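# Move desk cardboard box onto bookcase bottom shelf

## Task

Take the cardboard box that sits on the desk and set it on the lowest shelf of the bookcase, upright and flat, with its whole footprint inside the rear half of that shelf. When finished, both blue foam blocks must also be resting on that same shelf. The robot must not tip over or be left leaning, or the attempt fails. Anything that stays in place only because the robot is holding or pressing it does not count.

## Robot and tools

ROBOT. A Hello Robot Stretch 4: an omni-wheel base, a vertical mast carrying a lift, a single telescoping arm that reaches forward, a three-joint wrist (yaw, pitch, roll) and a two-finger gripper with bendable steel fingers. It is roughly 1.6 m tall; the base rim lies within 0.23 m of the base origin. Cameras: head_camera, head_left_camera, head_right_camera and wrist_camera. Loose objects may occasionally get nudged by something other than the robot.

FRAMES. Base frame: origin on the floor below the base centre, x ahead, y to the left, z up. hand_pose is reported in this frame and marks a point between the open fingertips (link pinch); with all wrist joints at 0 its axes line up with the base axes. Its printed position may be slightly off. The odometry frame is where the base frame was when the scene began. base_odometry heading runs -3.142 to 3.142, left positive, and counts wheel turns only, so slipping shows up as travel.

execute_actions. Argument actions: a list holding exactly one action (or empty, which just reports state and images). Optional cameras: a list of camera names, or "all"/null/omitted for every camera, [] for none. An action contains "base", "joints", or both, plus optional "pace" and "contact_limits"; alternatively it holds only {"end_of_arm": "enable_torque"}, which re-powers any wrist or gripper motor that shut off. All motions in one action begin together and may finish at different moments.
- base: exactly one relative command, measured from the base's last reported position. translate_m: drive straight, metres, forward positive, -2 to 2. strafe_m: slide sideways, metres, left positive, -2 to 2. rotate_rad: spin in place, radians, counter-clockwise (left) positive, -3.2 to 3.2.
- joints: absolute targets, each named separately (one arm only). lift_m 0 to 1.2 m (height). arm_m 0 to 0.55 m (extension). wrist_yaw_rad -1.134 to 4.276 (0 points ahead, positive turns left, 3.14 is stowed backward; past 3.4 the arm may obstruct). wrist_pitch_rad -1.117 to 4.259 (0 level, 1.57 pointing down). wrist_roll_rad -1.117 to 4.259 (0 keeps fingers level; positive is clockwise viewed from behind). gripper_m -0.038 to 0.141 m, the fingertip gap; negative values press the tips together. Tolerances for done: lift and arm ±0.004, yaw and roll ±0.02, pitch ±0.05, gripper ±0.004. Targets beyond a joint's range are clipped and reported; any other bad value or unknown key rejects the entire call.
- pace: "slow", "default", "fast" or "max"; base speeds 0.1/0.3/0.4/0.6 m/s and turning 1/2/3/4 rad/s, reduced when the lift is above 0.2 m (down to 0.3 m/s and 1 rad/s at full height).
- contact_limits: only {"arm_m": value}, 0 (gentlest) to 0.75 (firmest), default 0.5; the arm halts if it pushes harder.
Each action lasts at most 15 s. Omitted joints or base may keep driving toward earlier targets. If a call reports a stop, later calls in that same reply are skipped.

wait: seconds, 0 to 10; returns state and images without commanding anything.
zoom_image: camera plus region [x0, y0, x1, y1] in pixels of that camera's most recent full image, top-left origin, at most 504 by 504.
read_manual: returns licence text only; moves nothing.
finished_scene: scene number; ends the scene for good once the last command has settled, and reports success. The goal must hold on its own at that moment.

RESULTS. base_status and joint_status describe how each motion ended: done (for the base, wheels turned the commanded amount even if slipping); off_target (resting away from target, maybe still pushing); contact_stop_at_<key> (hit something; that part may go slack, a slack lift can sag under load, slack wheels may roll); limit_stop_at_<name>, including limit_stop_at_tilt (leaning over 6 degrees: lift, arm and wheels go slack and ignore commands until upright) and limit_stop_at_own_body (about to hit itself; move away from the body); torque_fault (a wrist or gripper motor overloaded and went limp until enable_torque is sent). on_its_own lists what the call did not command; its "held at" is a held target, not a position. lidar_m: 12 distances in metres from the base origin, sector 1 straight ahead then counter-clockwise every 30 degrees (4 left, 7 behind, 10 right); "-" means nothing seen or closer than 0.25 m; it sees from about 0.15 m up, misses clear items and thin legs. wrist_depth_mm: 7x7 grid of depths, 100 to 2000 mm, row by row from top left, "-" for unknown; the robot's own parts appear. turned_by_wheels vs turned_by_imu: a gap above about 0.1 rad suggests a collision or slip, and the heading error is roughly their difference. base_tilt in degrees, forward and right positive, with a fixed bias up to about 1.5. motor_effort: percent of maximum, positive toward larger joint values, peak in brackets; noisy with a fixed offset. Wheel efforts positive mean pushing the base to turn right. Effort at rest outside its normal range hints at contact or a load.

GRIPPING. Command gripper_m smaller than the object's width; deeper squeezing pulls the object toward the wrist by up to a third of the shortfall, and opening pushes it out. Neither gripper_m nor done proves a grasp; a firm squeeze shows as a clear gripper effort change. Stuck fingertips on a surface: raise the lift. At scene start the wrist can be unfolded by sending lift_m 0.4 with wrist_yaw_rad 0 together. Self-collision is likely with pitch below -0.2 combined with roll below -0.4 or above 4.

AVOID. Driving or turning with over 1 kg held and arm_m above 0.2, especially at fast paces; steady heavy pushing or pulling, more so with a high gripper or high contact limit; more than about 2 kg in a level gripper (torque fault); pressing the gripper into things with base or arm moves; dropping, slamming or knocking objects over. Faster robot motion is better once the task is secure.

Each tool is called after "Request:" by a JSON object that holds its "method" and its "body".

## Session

Request:
{"method": "execute_actions", "body": {"actions": [{"joints":{"lift_m":0.7,"wrist_yaw_rad":0,"gripper_m":0.14}}]}}

Scene clock: 3.00 s.
base_odometry: x=+0.000 y=+0.000 heading=+0.000 (m, m, rad; odometry frame)
turned_by_wheels: +0.000 (rad since the last result)
turned_by_imu: -0.001 (rad since the last result)
base_tilt: forward=-0.5 right=+0.7 (deg)
lidar_m: 0.90 1.72 2.01 1.93 1.93 1.91 1.59 1.98 2.27 1.73 1.72 1.03
base_status: not commanded
joint_positions: lift_m=+0.700 arm_m=+0.003 wrist_yaw_rad=+0.000 wrist_pitch_rad=-0.004 wrist_roll_rad=+0.010 gripper_m=+0.140
joint_status: all done
motor_effort: lift_m=+23(25) arm_m=+0(0) wrist_yaw_rad=-1(9) wrist_pitch_rad=-7(9) wrist_roll_rad=+0(0) gripper_m=+1(0) wheel_0=+0(0) wheel_1=+0(0) wheel_2=+0(0) (%)
hand_pose: x=+0.4619 y=-0.0873 z=+0.8791 quat_wxyz=(+1.000, +0.005, -0.002, +0.000) (m; base frame)
wrist_depth_mm: 1336 1430 1464 1537 1756 1863 - / 1336 1430 1499 1576 1708 1808 - / 1366 1397 1499 1618 1708 1756 1921 / 1336 1397 1499 1576 1661 1808 1921 / 1281 1397 1464 1537 1618 1808 1921 / 1308 1366 1464 1576 1618 1281 1921 / 1336 1366 1464 145 1060 1025 1863
pictures: head_camera, head_left_camera, head_right_camera, wrist_camera
Images, in order (width x height): head_camera 420x560, head_left_camera 420x672, head_right_camera 420x672, wrist_camera 616x392.

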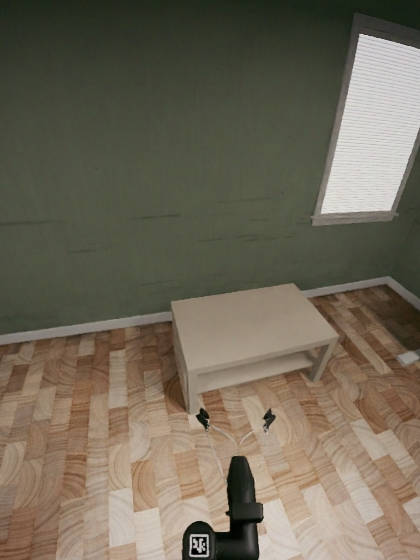

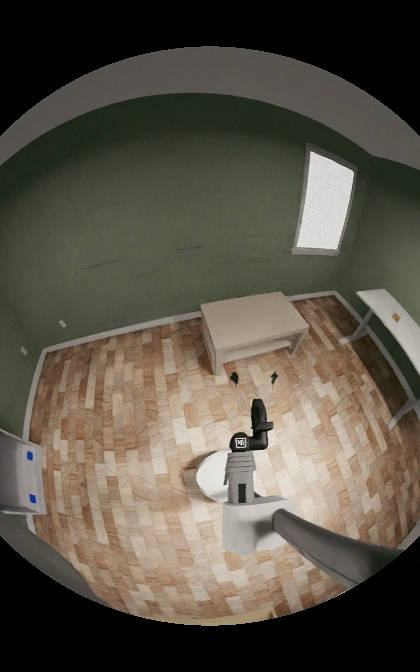

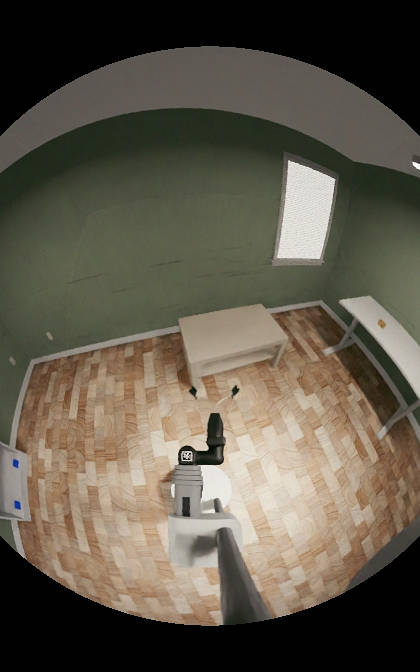

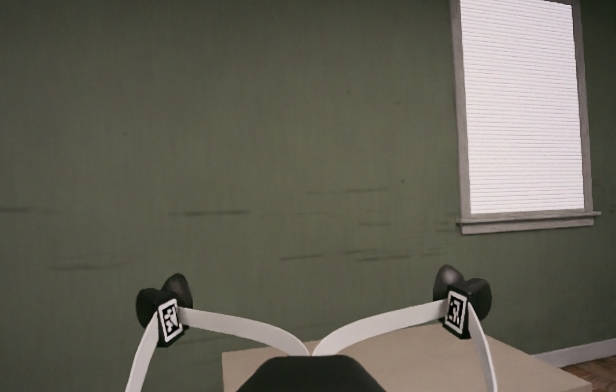

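Request:
{"method": "execute_actions", "body": {"actions": [{"base":{"rotate_rad":-1.25},"joints":{"wrist_pitch_rad":0.5}}], "cameras": []}}

Request:
{"method": "execute_actions", "body": {"actions": [{"base":{"translate_m":0.9},"joints":{"lift_m":0.95}}], "cameras": ["head_camera","wrist_camera"]}}

Scene clock: 5.00 s.
base_odometry: x=+0.000 y=+0.000 heading=-1.250 (m, m, rad; odometry frame)
turned_by_wheels: -1.250 (rad since the last result)
turned_by_imu: -1.266 (rad since the last result)
base_tilt: forward=-0.5 right=+0.7 (deg)
lidar_m: 1.71 1.21 0.90 0.89 1.87 2.31 1.92 2.35 1.62 1.59 2.10 1.78
base_status: done
joint_positions: lift_m=+0.700 arm_m=+0.003 wrist_yaw_rad=+0.000 wrist_pitch_rad=+0.502 wrist_roll_rad=+0.010 gripper_m=+0.140
joint_status: all done
motor_effort: lift_m=+22(23) arm_m=+0(1) wrist_yaw_rad=-2(2) wrist_pitch_rad=-7(9) wrist_roll_rad=+0(0) gripper_m=-1(1) wheel_0=+1(8) wheel_1=-1(5) wheel_2=+0(7) (%)
hand_pose: x=+0.4263 y=-0.0874 z=+0.7393 quat_wxyz=(+0.969, +0.005, +0.248, -0.001) (m; base frame)
wrist_depth_mm: - - - - - - - / - - - - - - - / - - - - - - - / - - 1863 1808 1808 1756 1808 / 1499 1537 1499 1430 1464 1430 1397 / 1255 1182 1205 1205 1118 1078 1160 / 1060 1008 1025 145 1008 991 1008
pictures: none
No camera images: the call's "cameras" was empty. Leave "cameras" out to get every camera's image.

Scene clock: 9.47 s.
base_odometry: x=+0.284 y=-0.854 heading=-1.250 (m, m, rad; odometry frame)
turned_by_wheels: +0.000 (rad since the last result)
turned_by_imu: +0.000 (rad since the last result)
base_tilt: forward=-0.6 right=+0.7 (deg)
lidar_m: 0.82 0.87 1.72 0.81 0.88 2.56 2.82 2.24 1.89 1.99 2.13 0.84
base_status: done
joint_positions: lift_m=+0.950 arm_m=+0.003 wrist_yaw_rad=+0.000 wrist_pitch_rad=+0.502 wrist_roll_rad=+0.010 gripper_m=+0.140
joint_status: all done
motor_effort: lift_m=+22(25) arm_m=+0(0) wrist_yaw_rad=+0(1) wrist_pitch_rad=-6(7) wrist_roll_rad=+0(0) gripper_m=+0(1) wheel_0=+2(4) wheel_1=+2(4) wheel_2=+0(9) (%)
hand_pose: x=+0.4263 y=-0.0874 z=+0.9892 quat_wxyz=(+0.969, +0.005, +0.248, -0.001) (m; base frame)
wrist_depth_mm: 1281 1255 1229 1205 1182 1205 1205 / 1336 1366 1366 1336 1336 1255 1255 / 1430 1336 1336 1281 1229 1366 1366 / 960 946 931 891 891 878 1430 / 809 809 778 778 759 741 1576 / 1576 1336 1537 1499 1397 1366 1464 / 1336 1281 1281 146 1255 1229 1255
pictures: head_camera, wrist_camera
Images, in order (width x height): head_camera 420x560, wrist_camera 616x392.

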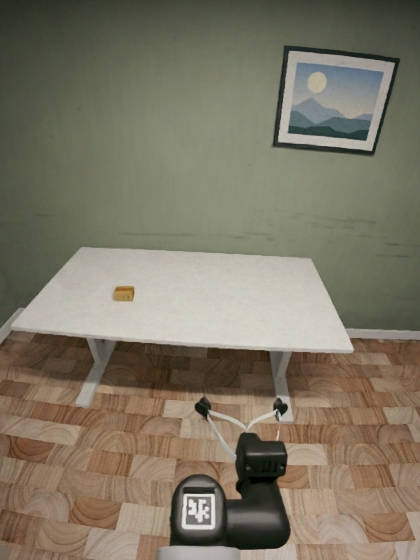

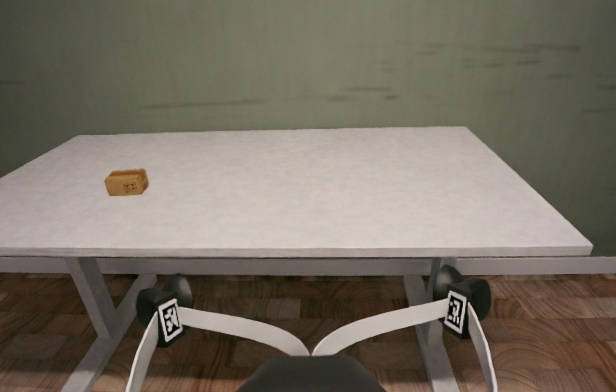

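Request:
{"method": "execute_actions", "body": {"actions": [{"base":{"strafe_m":0.48},"joints":{"lift_m":0.82}}], "cameras": []}}

Request:
{"method": "execute_actions", "body": {"actions": [{"base":{"translate_m":0.4},"joints":{"arm_m":0.1}}], "cameras": ["head_camera","wrist_camera"]}}

Scene clock: 12.67 s.
base_odometry: x=+0.739 y=-0.703 heading=-1.250 (m, m, rad; odometry frame)
turned_by_wheels: +0.000 (rad since the last result)
turned_by_imu: -0.001 (rad since the last result)
base_tilt: forward=-0.5 right=+0.7 (deg)
lidar_m: 0.84 0.90 0.36 0.36 0.36 0.56 2.80 2.93 2.30 2.47 1.17 0.89
base_status: done
joint_positions: lift_m=+0.820 arm_m=+0.003 wrist_yaw_rad=+0.000 wrist_pitch_rad=+0.502 wrist_roll_rad=+0.010 gripper_m=+0.140
joint_status: all done
motor_effort: lift_m=+17(20) arm_m=+0(0) wrist_yaw_rad=-1(2) wrist_pitch_rad=-5(6) wrist_roll_rad=+0(0) gripper_m=+1(0) wheel_0=+0(11) wheel_1=+0(5) wheel_2=+0(0) (%)
hand_pose: x=+0.4263 y=-0.0874 z=+0.8596 quat_wxyz=(+0.969, +0.005, +0.248, -0.001) (m; base frame)
wrist_depth_mm: 1281 1281 1281 1229 1255 1229 1205 / 1366 1366 1308 1336 1308 1281 1255 / 1499 1042 917 866 866 831 831 / 1537 1576 1118 1537 1499 1499 1308 / 1576 1661 1576 1661 1576 1576 1397 / 1430 1336 1281 1308 1229 1229 1229 / 1182 1160 1138 145 1118 1118 1098
pictures: none
No camera images: the call's "cameras" was empty. Leave "cameras" out to get every camera's image.

Scene clock: 15.47 s.
base_odometry: x=+0.866 y=-1.082 heading=-1.250 (m, m, rad; odometry frame)
turned_by_wheels: +0.000 (rad since the last result)
turned_by_imu: +0.000 (rad since the last result)
base_tilt: forward=-0.6 right=+0.7 (deg)
lidar_m: 0.45 0.50 1.16 0.70 0.39 0.53 3.32 2.95 2.49 2.51 0.63 0.48
base_status: done
joint_positions: lift_m=+0.820 arm_m=+0.099 wrist_yaw_rad=+0.000 wrist_pitch_rad=+0.502 wrist_roll_rad=+0.010 gripper_m=+0.140
joint_status: all done
motor_effort: lift_m=+16(17) arm_m=+6(6) wrist_yaw_rad=+0(1) wrist_pitch_rad=-8(6) wrist_roll_rad=+0(0) gripper_m=+0(0) wheel_0=+1(5) wheel_1=+0(4) wheel_2=+0(9) (%)
hand_pose: x=+0.5228 y=-0.0874 z=+0.8596 quat_wxyz=(+0.969, +0.005, +0.248, -0.001) (m; base frame)
wrist_depth_mm: 831 831 820 809 809 798 788 / 904 891 891 891 854 842 854 / 976 931 917 878 866 831 820 / 1008 654 640 621 615 603 597 / 508 500 500 445 480 480 462 / 413 399 402 402 368 359 382 / 349 330 342 146 334 327 332
pictures: head_camera, wrist_camera
Images, in order (width x height): head_camera 420x560, wrist_camera 616x392.

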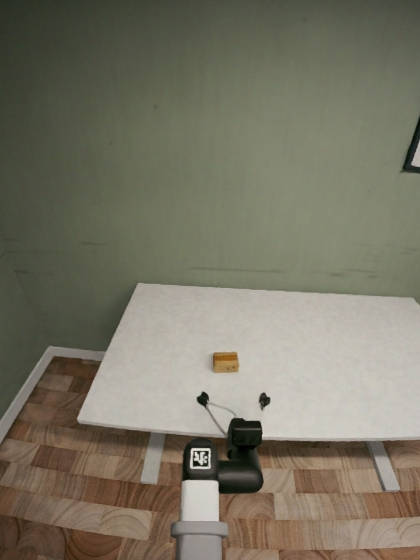

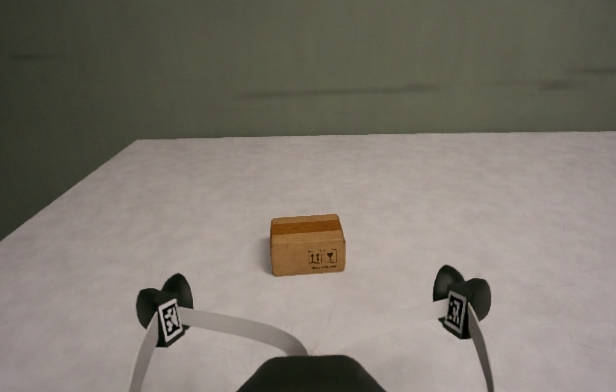

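Request:
{"method": "execute_actions", "body": {"actions": [{"joints":{"arm_m":0.2,"lift_m":0.708}}], "cameras": ["wrist_camera"]}}

Scene clock: 17.03 s.
base_odometry: x=+0.866 y=-1.082 heading=-1.250 (m, m, rad; odometry frame)
turned_by_wheels: +0.000 (rad since the last result)
turned_by_imu: -0.001 (rad since the last result)
base_tilt: forward=-0.5 right=+0.7 (deg)
lidar_m: 0.47 0.49 1.17 0.68 0.40 0.52 3.30 2.95 2.51 2.50 0.63 0.47
base_status: not commanded
joint_positions: lift_m=+0.708 arm_m=+0.199 wrist_yaw_rad=+0.000 wrist_pitch_rad=+0.502 wrist_roll_rad=+0.010 gripper_m=+0.140
joint_status: all done
motor_effort: lift_m=+16(15) arm_m=+6(6) wrist_yaw_rad=-2(1) wrist_pitch_rad=-7(8) wrist_roll_rad=+0(0) gripper_m=+2(1) wheel_0=+0(0) wheel_1=+0(0) wheel_2=+0(0) (%)
hand_pose: x=+0.6228 y=-0.0874 z=+0.7477 quat_wxyz=(+0.969, +0.005, +0.248, -0.001) (m; base frame)
wrist_depth_mm: 750 750 732 732 715 707 699 / 798 798 768 759 750 750 741 / 603 580 569 549 535 525 512 / 418 407 399 296 384 377 370 / 319 314 309 301 300 296 291 / 256 245 251 249 229 224 238 / 219 207 211 146 208 204 208
pictures: wrist_camera
Images, in order (width x height): wrist_camera 616x392.

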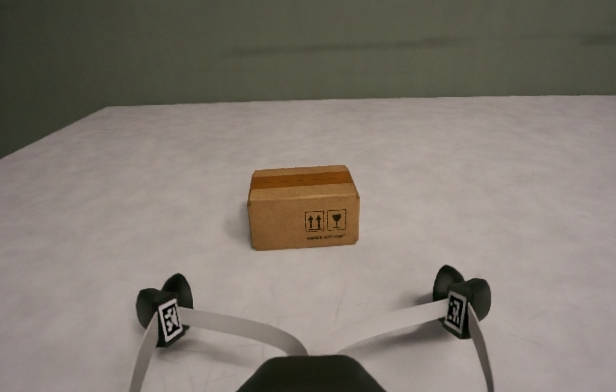

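Request:
{"method": "execute_actions", "body": {"actions": [{"joints":{"arm_m":0.305,"lift_m":0.704}}], "cameras": ["wrist_camera"]}}

Request:
{"method": "execute_actions", "body": {"actions": [{"joints":{"gripper_m":0.04}}], "cameras": []}}

Request:
{"method": "execute_actions", "body": {"actions": [{"joints":{"lift_m":0.76}}], "cameras": ["wrist_camera"]}}

Request:
{"method": "execute_actions", "body": {"actions": [{"base":{"translate_m":-0.5},"joints":{"arm_m":0.003}}], "cameras": []}}

Request:
{"method": "execute_actions", "body": {"actions": [{"base":{"rotate_rad":-3.17}}], "cameras": ["head_camera","wrist_camera"]}}

Scene clock: 18.60 s.
base_odometry: x=+0.866 y=-1.082 heading=-1.250 (m, m, rad; odometry frame)
turned_by_wheels: +0.000 (rad since the last result)
turned_by_imu: -0.001 (rad since the last result)
base_tilt: forward=-0.6 right=+0.8 (deg)
lidar_m: 0.46 0.48 1.16 0.69 0.40 0.51 3.33 2.93 2.48 2.51 0.63 0.47
base_status: not commanded
joint_positions: lift_m=+0.704 arm_m=+0.304 wrist_yaw_rad=+0.000 wrist_pitch_rad=+0.502 wrist_roll_rad=+0.010 gripper_m=+0.140
joint_status: all done
motor_effort: lift_m=+16(17) arm_m=+6(8) wrist_yaw_rad=-1(1) wrist_pitch_rad=-6(7) wrist_roll_rad=+0(0) gripper_m=+0(0) wheel_0=+1(0) wheel_1=+1(0) wheel_2=+0(0) (%)
hand_pose: x=+0.7278 y=-0.0874 z=+0.7437 quat_wxyz=(+0.969, +0.005, +0.248, -0.001) (m; base frame)
wrist_depth_mm: 654 647 634 627 627 609 609 / 699 691 683 683 676 661 654 / 591 574 554 539 517 512 500 / 407 402 392 382 377 366 359 / 309 307 278 214 279 289 285 / 250 239 196 198 200 219 233 / 213 202 207 146 203 199 204
pictures: wrist_camera
Images, in order (width x height): wrist_camera 616x392.

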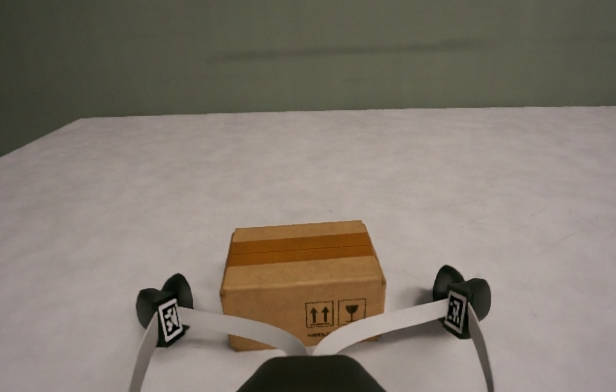

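Scene clock: 20.60 s.
base_odometry: x=+0.866 y=-1.082 heading=-1.250 (m, m, rad; odometry frame)
turned_by_wheels: +0.000 (rad since the last result)
turned_by_imu: -0.001 (rad since the last result)
base_tilt: forward=-0.7 right=+0.8 (deg)
lidar_m: 0.45 0.49 1.16 0.67 0.38 0.50 3.32 2.93 2.50 2.51 0.64 0.46
base_status: not commanded
joint_positions: lift_m=+0.704 arm_m=+0.304 wrist_yaw_rad=+0.000 wrist_pitch_rad=+0.503 wrist_roll_rad=+0.010 gripper_m=+0.040
joint_status: all done
motor_effort: lift_m=+17(16) arm_m=+6(6) wrist_yaw_rad=-3(1) wrist_pitch_rad=-8(7) wrist_roll_rad=+0(0) gripper_m=-22(23) wheel_0=+0(0) wheel_1=+0(0) wheel_2=+0(0) (%)
hand_pose: x=+0.7277 y=-0.0874 z=+0.7435 quat_wxyz=(+0.969, +0.005, +0.249, -0.001) (m; base frame)
wrist_depth_mm: 661 654 640 634 634 621 621 / 699 699 683 691 676 654 654 / 585 569 549 535 525 508 496 / 404 397 389 382 375 368 357 / 307 304 289 204 266 287 283 / 249 248 183 182 185 233 232 / 213 195 199 193 196 193 203
pictures: none
No camera images: the call's "cameras" was empty. Leave "cameras" out to get every camera's image.

Scene clock: 21.73 s.
base_odometry: x=+0.866 y=-1.082 heading=-1.250 (m, m, rad; odometry frame)
turned_by_wheels: +0.000 (rad since the last result)
turned_by_imu: +0.000 (rad since the last result)
base_tilt: forward=-0.5 right=+0.8 (deg)
lidar_m: 0.46 0.47 1.19 0.68 0.38 0.51 3.31 2.93 2.49 2.52 0.61 0.46
base_status: not commanded
joint_positions: lift_m=+0.760 arm_m=+0.304 wrist_yaw_rad=+0.000 wrist_pitch_rad=+0.503 wrist_roll_rad=+0.010 gripper_m=+0.040
joint_status: all done
motor_effort: lift_m=+24(25) arm_m=+6(6) wrist_yaw_rad=-1(3) wrist_pitch_rad=-11(9) wrist_roll_rad=+0(0) gripper_m=-22(22) wheel_0=+0(0) wheel_1=+0(1) wheel_2=+0(0) (%)
hand_pose: x=+0.7277 y=-0.0874 z=+0.7989 quat_wxyz=(+0.969, +0.005, +0.249, -0.001) (m; base frame)
wrist_depth_mm: 654 640 640 621 615 615 615 / 691 691 691 676 676 661 661 / 741 732 707 691 683 661 654 / 521 517 508 496 484 477 473 / 404 397 377 204 351 375 370 / 325 325 183 182 185 306 304 / 277 255 262 193 255 253 262
pictures: wrist_camera
Images, in order (width x height): wrist_camera 616x392.

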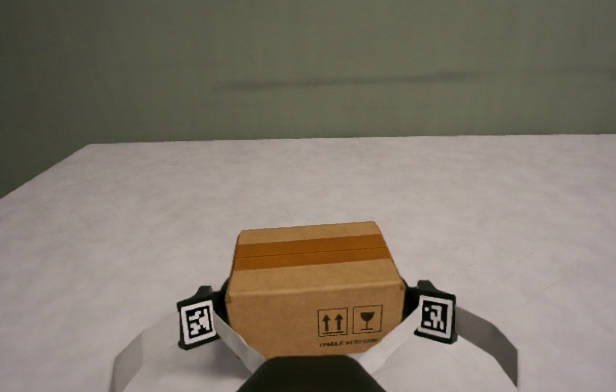

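Scene clock: 24.87 s.
base_odometry: x=+0.708 y=-0.608 heading=-1.250 (m, m, rad; odometry frame)
turned_by_wheels: +0.000 (rad since the last result)
turned_by_imu: -0.002 (rad since the last result)
base_tilt: forward=-0.4 right=+0.6 (deg)
lidar_m: 0.95 1.02 0.37 0.34 0.37 0.55 2.73 2.84 2.26 2.48 1.29 0.99
base_status: done
joint_positions: lift_m=+0.760 arm_m=+0.004 wrist_yaw_rad=+0.000 wrist_pitch_rad=+0.503 wrist_roll_rad=+0.010 gripper_m=+0.040
joint_status: all done
motor_effort: lift_m=+23(23) arm_m=-5(7) wrist_yaw_rad=-2(1) wrist_pitch_rad=-9(11) wrist_roll_rad=+0(0) gripper_m=-22(23) wheel_0=-1(6) wheel_1=+1(4) wheel_2=+0(9) (%)
hand_pose: x=+0.4277 y=-0.0874 z=+0.7988 quat_wxyz=(+0.969, +0.005, +0.249, -0.001) (m; base frame)
wrist_depth_mm: 1366 1397 1336 1336 1308 1308 1336 / 1464 1430 1229 1229 1138 1098 1078 / 1537 904 866 842 820 798 778 / 1618 1708 1708 1661 1661 1618 1576 / 1537 1576 1464 204 1430 1537 1366 / 1336 1308 183 182 185 1229 1229 / 1098 1025 1042 194 1025 1025 1060
pictures: none
No camera images: the call's "cameras" was empty. Leave "cameras" out to get every camera's image.

Scene clock: 27.73 s.
base_odometry: x=+0.708 y=-0.608 heading=+1.863 (m, m, rad; odometry frame)
turned_by_wheels: -3.170 (rad since the last result)
turned_by_imu: -3.210 (rad since the last result)
base_tilt: forward=-0.6 right=+0.8 (deg)
lidar_m: 2.67 2.82 2.26 2.51 1.37 1.01 0.96 1.00 0.39 0.35 0.36 0.54
base_status: done
joint_positions: lift_m=+0.760 arm_m=+0.004 wrist_yaw_rad=+0.000 wrist_pitch_rad=+0.503 wrist_roll_rad=+0.010 gripper_m=+0.040
joint_status: not commanded
motor_effort: lift_m=+23(23) arm_m=-6(6) wrist_yaw_rad=-2(2) wrist_pitch_rad=-9(9) wrist_roll_rad=+1(0) gripper_m=-23(22) wheel_0=+0(7) wheel_1=-2(7) wheel_2=+0(7) (%)
hand_pose: x=+0.4277 y=-0.0875 z=+0.7989 quat_wxyz=(+0.969, +0.005, +0.249, -0.001) (m; base frame)
wrist_depth_mm: - - - - - - 1576 / - - - - - - 1576 / - - - - - - 1618 / - - - - - 1863 1618 / 1661 1576 1537 204 1464 1537 1464 / 1336 1281 183 183 185 1255 1255 / 1098 1025 1042 193 1042 1025 1042
pictures: head_camera, wrist_camera
Images, in order (width x height): head_camera 420x560, wrist_camera 616x392.

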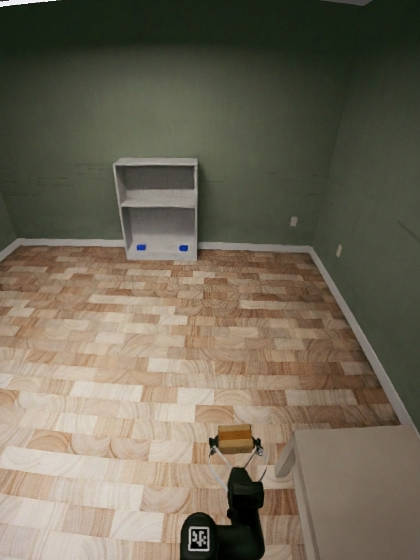

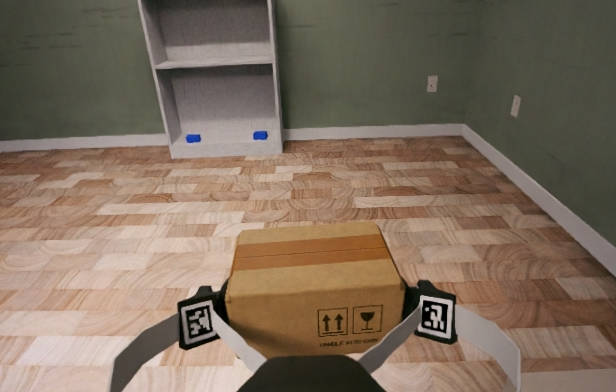

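Request:
{"method": "execute_actions", "body": {"actions": [{"base":{"strafe_m":0.6},"joints":{"lift_m":0.17},"pace":"fast"}], "cameras": []}}

Request:
{"method": "execute_actions", "body": {"actions": [{"base":{"translate_m":1.9},"pace":"fast"}], "cameras": ["head_camera","wrist_camera"]}}

Scene clock: 30.73 s.
base_odometry: x=+0.133 y=-0.781 heading=+1.863 (m, m, rad; odometry frame)
turned_by_wheels: +0.000 (rad since the last result)
turned_by_imu: -0.001 (rad since the last result)
base_tilt: forward=-0.4 right=+0.7 (deg)
lidar_m: 2.69 2.12 1.71 1.89 2.00 0.98 0.95 1.00 1.01 0.94 0.99 2.65
base_status: done
joint_positions: lift_m=+0.170 arm_m=+0.004 wrist_yaw_rad=+0.000 wrist_pitch_rad=+0.503 wrist_roll_rad=+0.010 gripper_m=+0.040
joint_status: all done
motor_effort: lift_m=+17(21) arm_m=-5(5) wrist_yaw_rad=-3(0) wrist_pitch_rad=-11(8) wrist_roll_rad=+0(0) gripper_m=-22(19) wheel_0=+2(9) wheel_1=-1(7) wheel_2=+0(1) (%)
hand_pose: x=+0.4277 y=-0.0874 z=+0.2094 quat_wxyz=(+0.969, +0.005, +0.249, -0.001) (m; base frame)
wrist_depth_mm: - - - - - - - / - - 1921 1808 1708 1661 1661 / 1182 1138 1118 1078 1042 1042 1025 / 831 809 798 768 768 741 732 / 634 621 585 204 544 591 569 / 504 504 183 182 185 480 473 / 430 397 407 193 399 394 410
pictures: none
No camera images: the call's "cameras" was empty. Leave "cameras" out to get every camera's image.

Scene clock: 36.77 s.
base_odometry: x=-0.415 y=+1.039 heading=+1.863 (m, m, rad; odometry frame)
turned_by_wheels: +0.000 (rad since the last result)
turned_by_imu: +0.001 (rad since the last result)
base_tilt: forward=-0.5 right=+1.0 (deg)
lidar_m: 0.76 0.83 1.62 1.46 1.54 2.76 3.73 1.62 1.85 1.85 1.54 0.81
base_status: done
joint_positions: lift_m=+0.170 arm_m=+0.004 wrist_yaw_rad=+0.000 wrist_pitch_rad=+0.503 wrist_roll_rad=+0.010 gripper_m=+0.040
joint_status: not commanded
motor_effort: lift_m=+16(16) arm_m=-6(5) wrist_yaw_rad=+1(1) wrist_pitch_rad=-11(10) wrist_roll_rad=+0(0) gripper_m=-22(21) wheel_0=+0(9) wheel_1=+0(8) wheel_2=+1(13) (%)
hand_pose: x=+0.4277 y=-0.0874 z=+0.2094 quat_wxyz=(+0.969, +0.005, +0.249, -0.001) (m; base frame)
wrist_depth_mm: 549 715 741 741 732 732 549 / 699 759 788 788 798 778 585 / 891 723 831 798 778 699 866 / 820 634 634 627 627 627 699 / 634 621 591 205 544 591 574 / 504 508 182 182 185 473 473 / 433 397 404 193 397 392 404
pictures: head_camera, wrist_camera
Images, in order (width x height): head_camera 420x560, wrist_camera 616x392.

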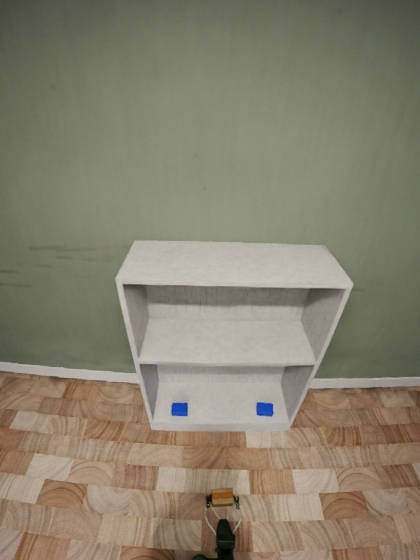

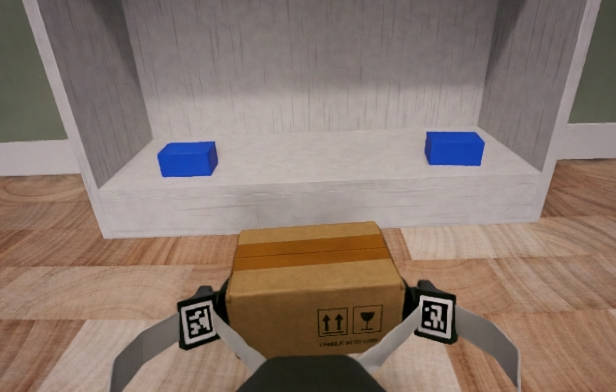

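Request:
{"method": "execute_actions", "body": {"actions": [{"base":{"translate_m":0.24},"joints":{"arm_m":0.28},"contact_limits":{"arm_m":0.15}}], "cameras": ["wrist_camera"]}}

Scene clock: 39.10 s.
base_odometry: x=-0.484 y=+1.268 heading=+1.864 (m, m, rad; odometry frame)
turned_by_wheels: +0.000 (rad since the last result)
turned_by_imu: +0.000 (rad since the last result)
base_tilt: forward=-0.5 right=+0.8 (deg)
lidar_m: 0.54 0.56 1.27 1.46 1.56 2.75 3.99 1.81 1.92 1.85 1.20 0.56
base_status: done
joint_positions: lift_m=+0.170 arm_m=+0.279 wrist_yaw_rad=+0.000 wrist_pitch_rad=+0.503 wrist_roll_rad=+0.010 gripper_m=+0.040
joint_status: all done
motor_effort: lift_m=+17(17) arm_m=+6(4) wrist_yaw_rad=-2(1) wrist_pitch_rad=-8(9) wrist_roll_rad=+0(0) gripper_m=-21(21) wheel_0=+2(3) wheel_1=-1(3) wheel_2=+2(9) (%)
contact_limits: arm_m 0.15
hand_pose: x=+0.7027 y=-0.0874 z=+0.2094 quat_wxyz=(+0.969, +0.005, +0.249, -0.001) (m; base frame)
wrist_depth_mm: 274 274 274 277 276 276 278 / 294 294 297 296 296 296 296 / 314 317 317 319 319 320 320 / 342 342 342 343 343 347 347 / 373 373 366 203 362 379 379 / 368 364 183 182 186 345 342 / 314 289 294 193 290 285 296
pictures: wrist_camera
Images, in order (width x height): wrist_camera 616x392.

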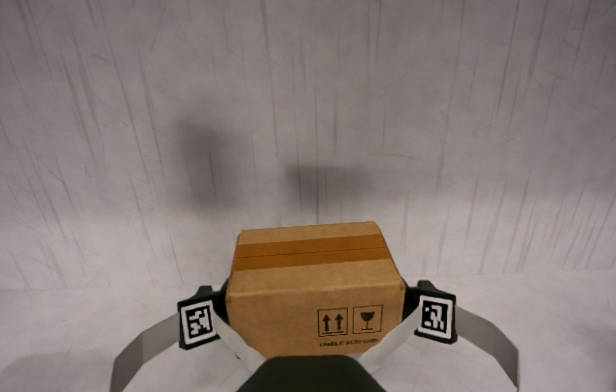

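Request:
{"method": "execute_actions", "body": {"actions": [{"joints":{"arm_m":0.35,"lift_m":0.09},"contact_limits":{"arm_m":0.15},"pace":"slow"}], "cameras": []}}

Request:
{"method": "execute_actions", "body": {"actions": [{"joints":{"gripper_m":0.13}}], "cameras": []}}

Request:
{"method": "execute_actions", "body": {"actions": [{"joints":{"arm_m":0.05,"lift_m":0.13}}], "cameras": ["wrist_camera"]}}

Scene clock: 41.30 s.
base_odometry: x=-0.484 y=+1.268 heading=+1.864 (m, m, rad; odometry frame)
turned_by_wheels: +0.000 (rad since the last result)
turned_by_imu: -0.001 (rad since the last result)
base_tilt: forward=-0.6 right=+0.8 (deg)
lidar_m: 0.52 0.57 1.29 1.49 1.55 2.74 3.99 1.83 1.92 1.86 1.19 0.55
base_status: not commanded
joint_positions: lift_m=+0.090 arm_m=+0.349 wrist_yaw_rad=+0.000 wrist_pitch_rad=+0.503 wrist_roll_rad=+0.010 gripper_m=+0.040
joint_status: all done
motor_effort: lift_m=+16(17) arm_m=+6(7) wrist_yaw_rad=-3(3) wrist_pitch_rad=-9(8) wrist_roll_rad=+0(0) gripper_m=-20(22) wheel_0=+2(1) wheel_1=-1(1) wheel_2=+2(2) (%)
contact_limits: arm_m 0.15
hand_pose: x=+0.7726 y=-0.0874 z=+0.1295 quat_wxyz=(+0.969, +0.005, +0.249, -0.001) (m; base frame)
wrist_depth_mm: 212 211 213 212 213 213 216 / 226 226 227 228 229 229 229 / 242 244 244 246 246 247 247 / 264 263 266 265 267 268 267 / 286 286 283 204 276 285 282 / 257 255 183 183 185 241 240 / 219 202 206 194 202 199 209
pictures: none
No camera images: the call's "cameras" was empty. Leave "cameras" out to get every camera's image.

Scene clock: 43.13 s.
base_odometry: x=-0.484 y=+1.268 heading=+1.864 (m, m, rad; odometry frame)
turned_by_wheels: +0.000 (rad since the last result)
turned_by_imu: -0.001 (rad since the last result)
base_tilt: forward=-0.5 right=+0.7 (deg)
lidar_m: 0.53 0.57 1.28 1.46 1.55 2.76 3.98 1.82 1.91 1.85 1.19 0.55
base_status: not commanded
joint_positions: lift_m=+0.090 arm_m=+0.349 wrist_yaw_rad=+0.000 wrist_pitch_rad=+0.502 wrist_roll_rad=+0.010 gripper_m=+0.130
joint_status: all done
motor_effort: lift_m=+16(16) arm_m=+6(6) wrist_yaw_rad=+1(1) wrist_pitch_rad=-9(9) wrist_roll_rad=+0(0) gripper_m=-1(21) wheel_0=+2(2) wheel_1=+0(1) wheel_2=+2(2) (%)
hand_pose: x=+0.7727 y=-0.0874 z=+0.1296 quat_wxyz=(+0.969, +0.005, +0.249, -0.001) (m; base frame)
wrist_depth_mm: 212 212 213 213 213 213 216 / 226 225 228 229 229 229 229 / 243 244 244 246 245 246 247 / 262 265 264 264 266 266 267 / 286 286 282 224 279 286 281 / 258 248 198 198 202 227 240 / 220 208 213 146 208 206 209
pictures: none
No camera images: the call's "cameras" was empty. Leave "cameras" out to get every camera's image.

Scene clock: 45.13 s.
base_odometry: x=-0.484 y=+1.268 heading=+1.864 (m, m, rad; odometry frame)
turned_by_wheels: +0.000 (rad since the last result)
turned_by_imu: -0.001 (rad since the last result)
base_tilt: forward=-0.5 right=+0.8 (deg)
lidar_m: 0.53 0.56 1.26 1.46 1.55 2.78 3.98 1.81 1.92 1.85 1.20 0.59
base_status: not commanded
joint_positions: lift_m=+0.130 arm_m=+0.051 wrist_yaw_rad=+0.000 wrist_pitch_rad=+0.502 wrist_roll_rad=+0.010 gripper_m=+0.130
joint_status: all done
motor_effort: lift_m=+23(24) arm_m=-5(6) wrist_yaw_rad=+1(0) wrist_pitch_rad=-7(7) wrist_roll_rad=+0(0) gripper_m=+0(1) wheel_0=+2(2) wheel_1=+0(1) wheel_2=+2(2) (%)
hand_pose: x=+0.4748 y=-0.0874 z=+0.1691 quat_wxyz=(+0.969, +0.005, +0.248, -0.001) (m; base frame)
wrist_depth_mm: 477 477 480 480 484 480 488 / 492 512 512 517 517 517 508 / 496 544 549 535 559 554 539 / 462 445 496 484 477 442 370 / 373 368 382 377 368 364 357 / 355 351 345 362 347 349 366 / 379 364 373 146 366 359 368
pictures: wrist_camera
Images, in order (width x height): wrist_camera 616x392.

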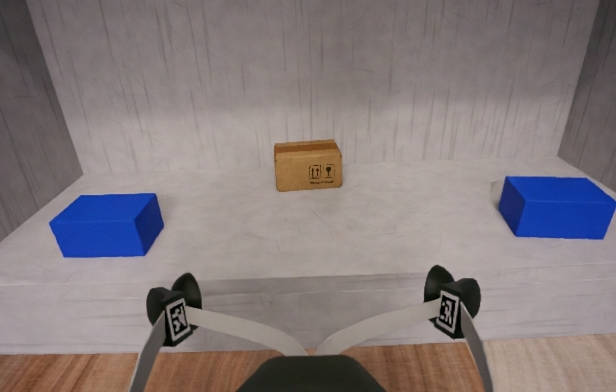

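Request:
{"method": "finished_scene", "body": {"scene": 2}}

The scene is finished: the task was done.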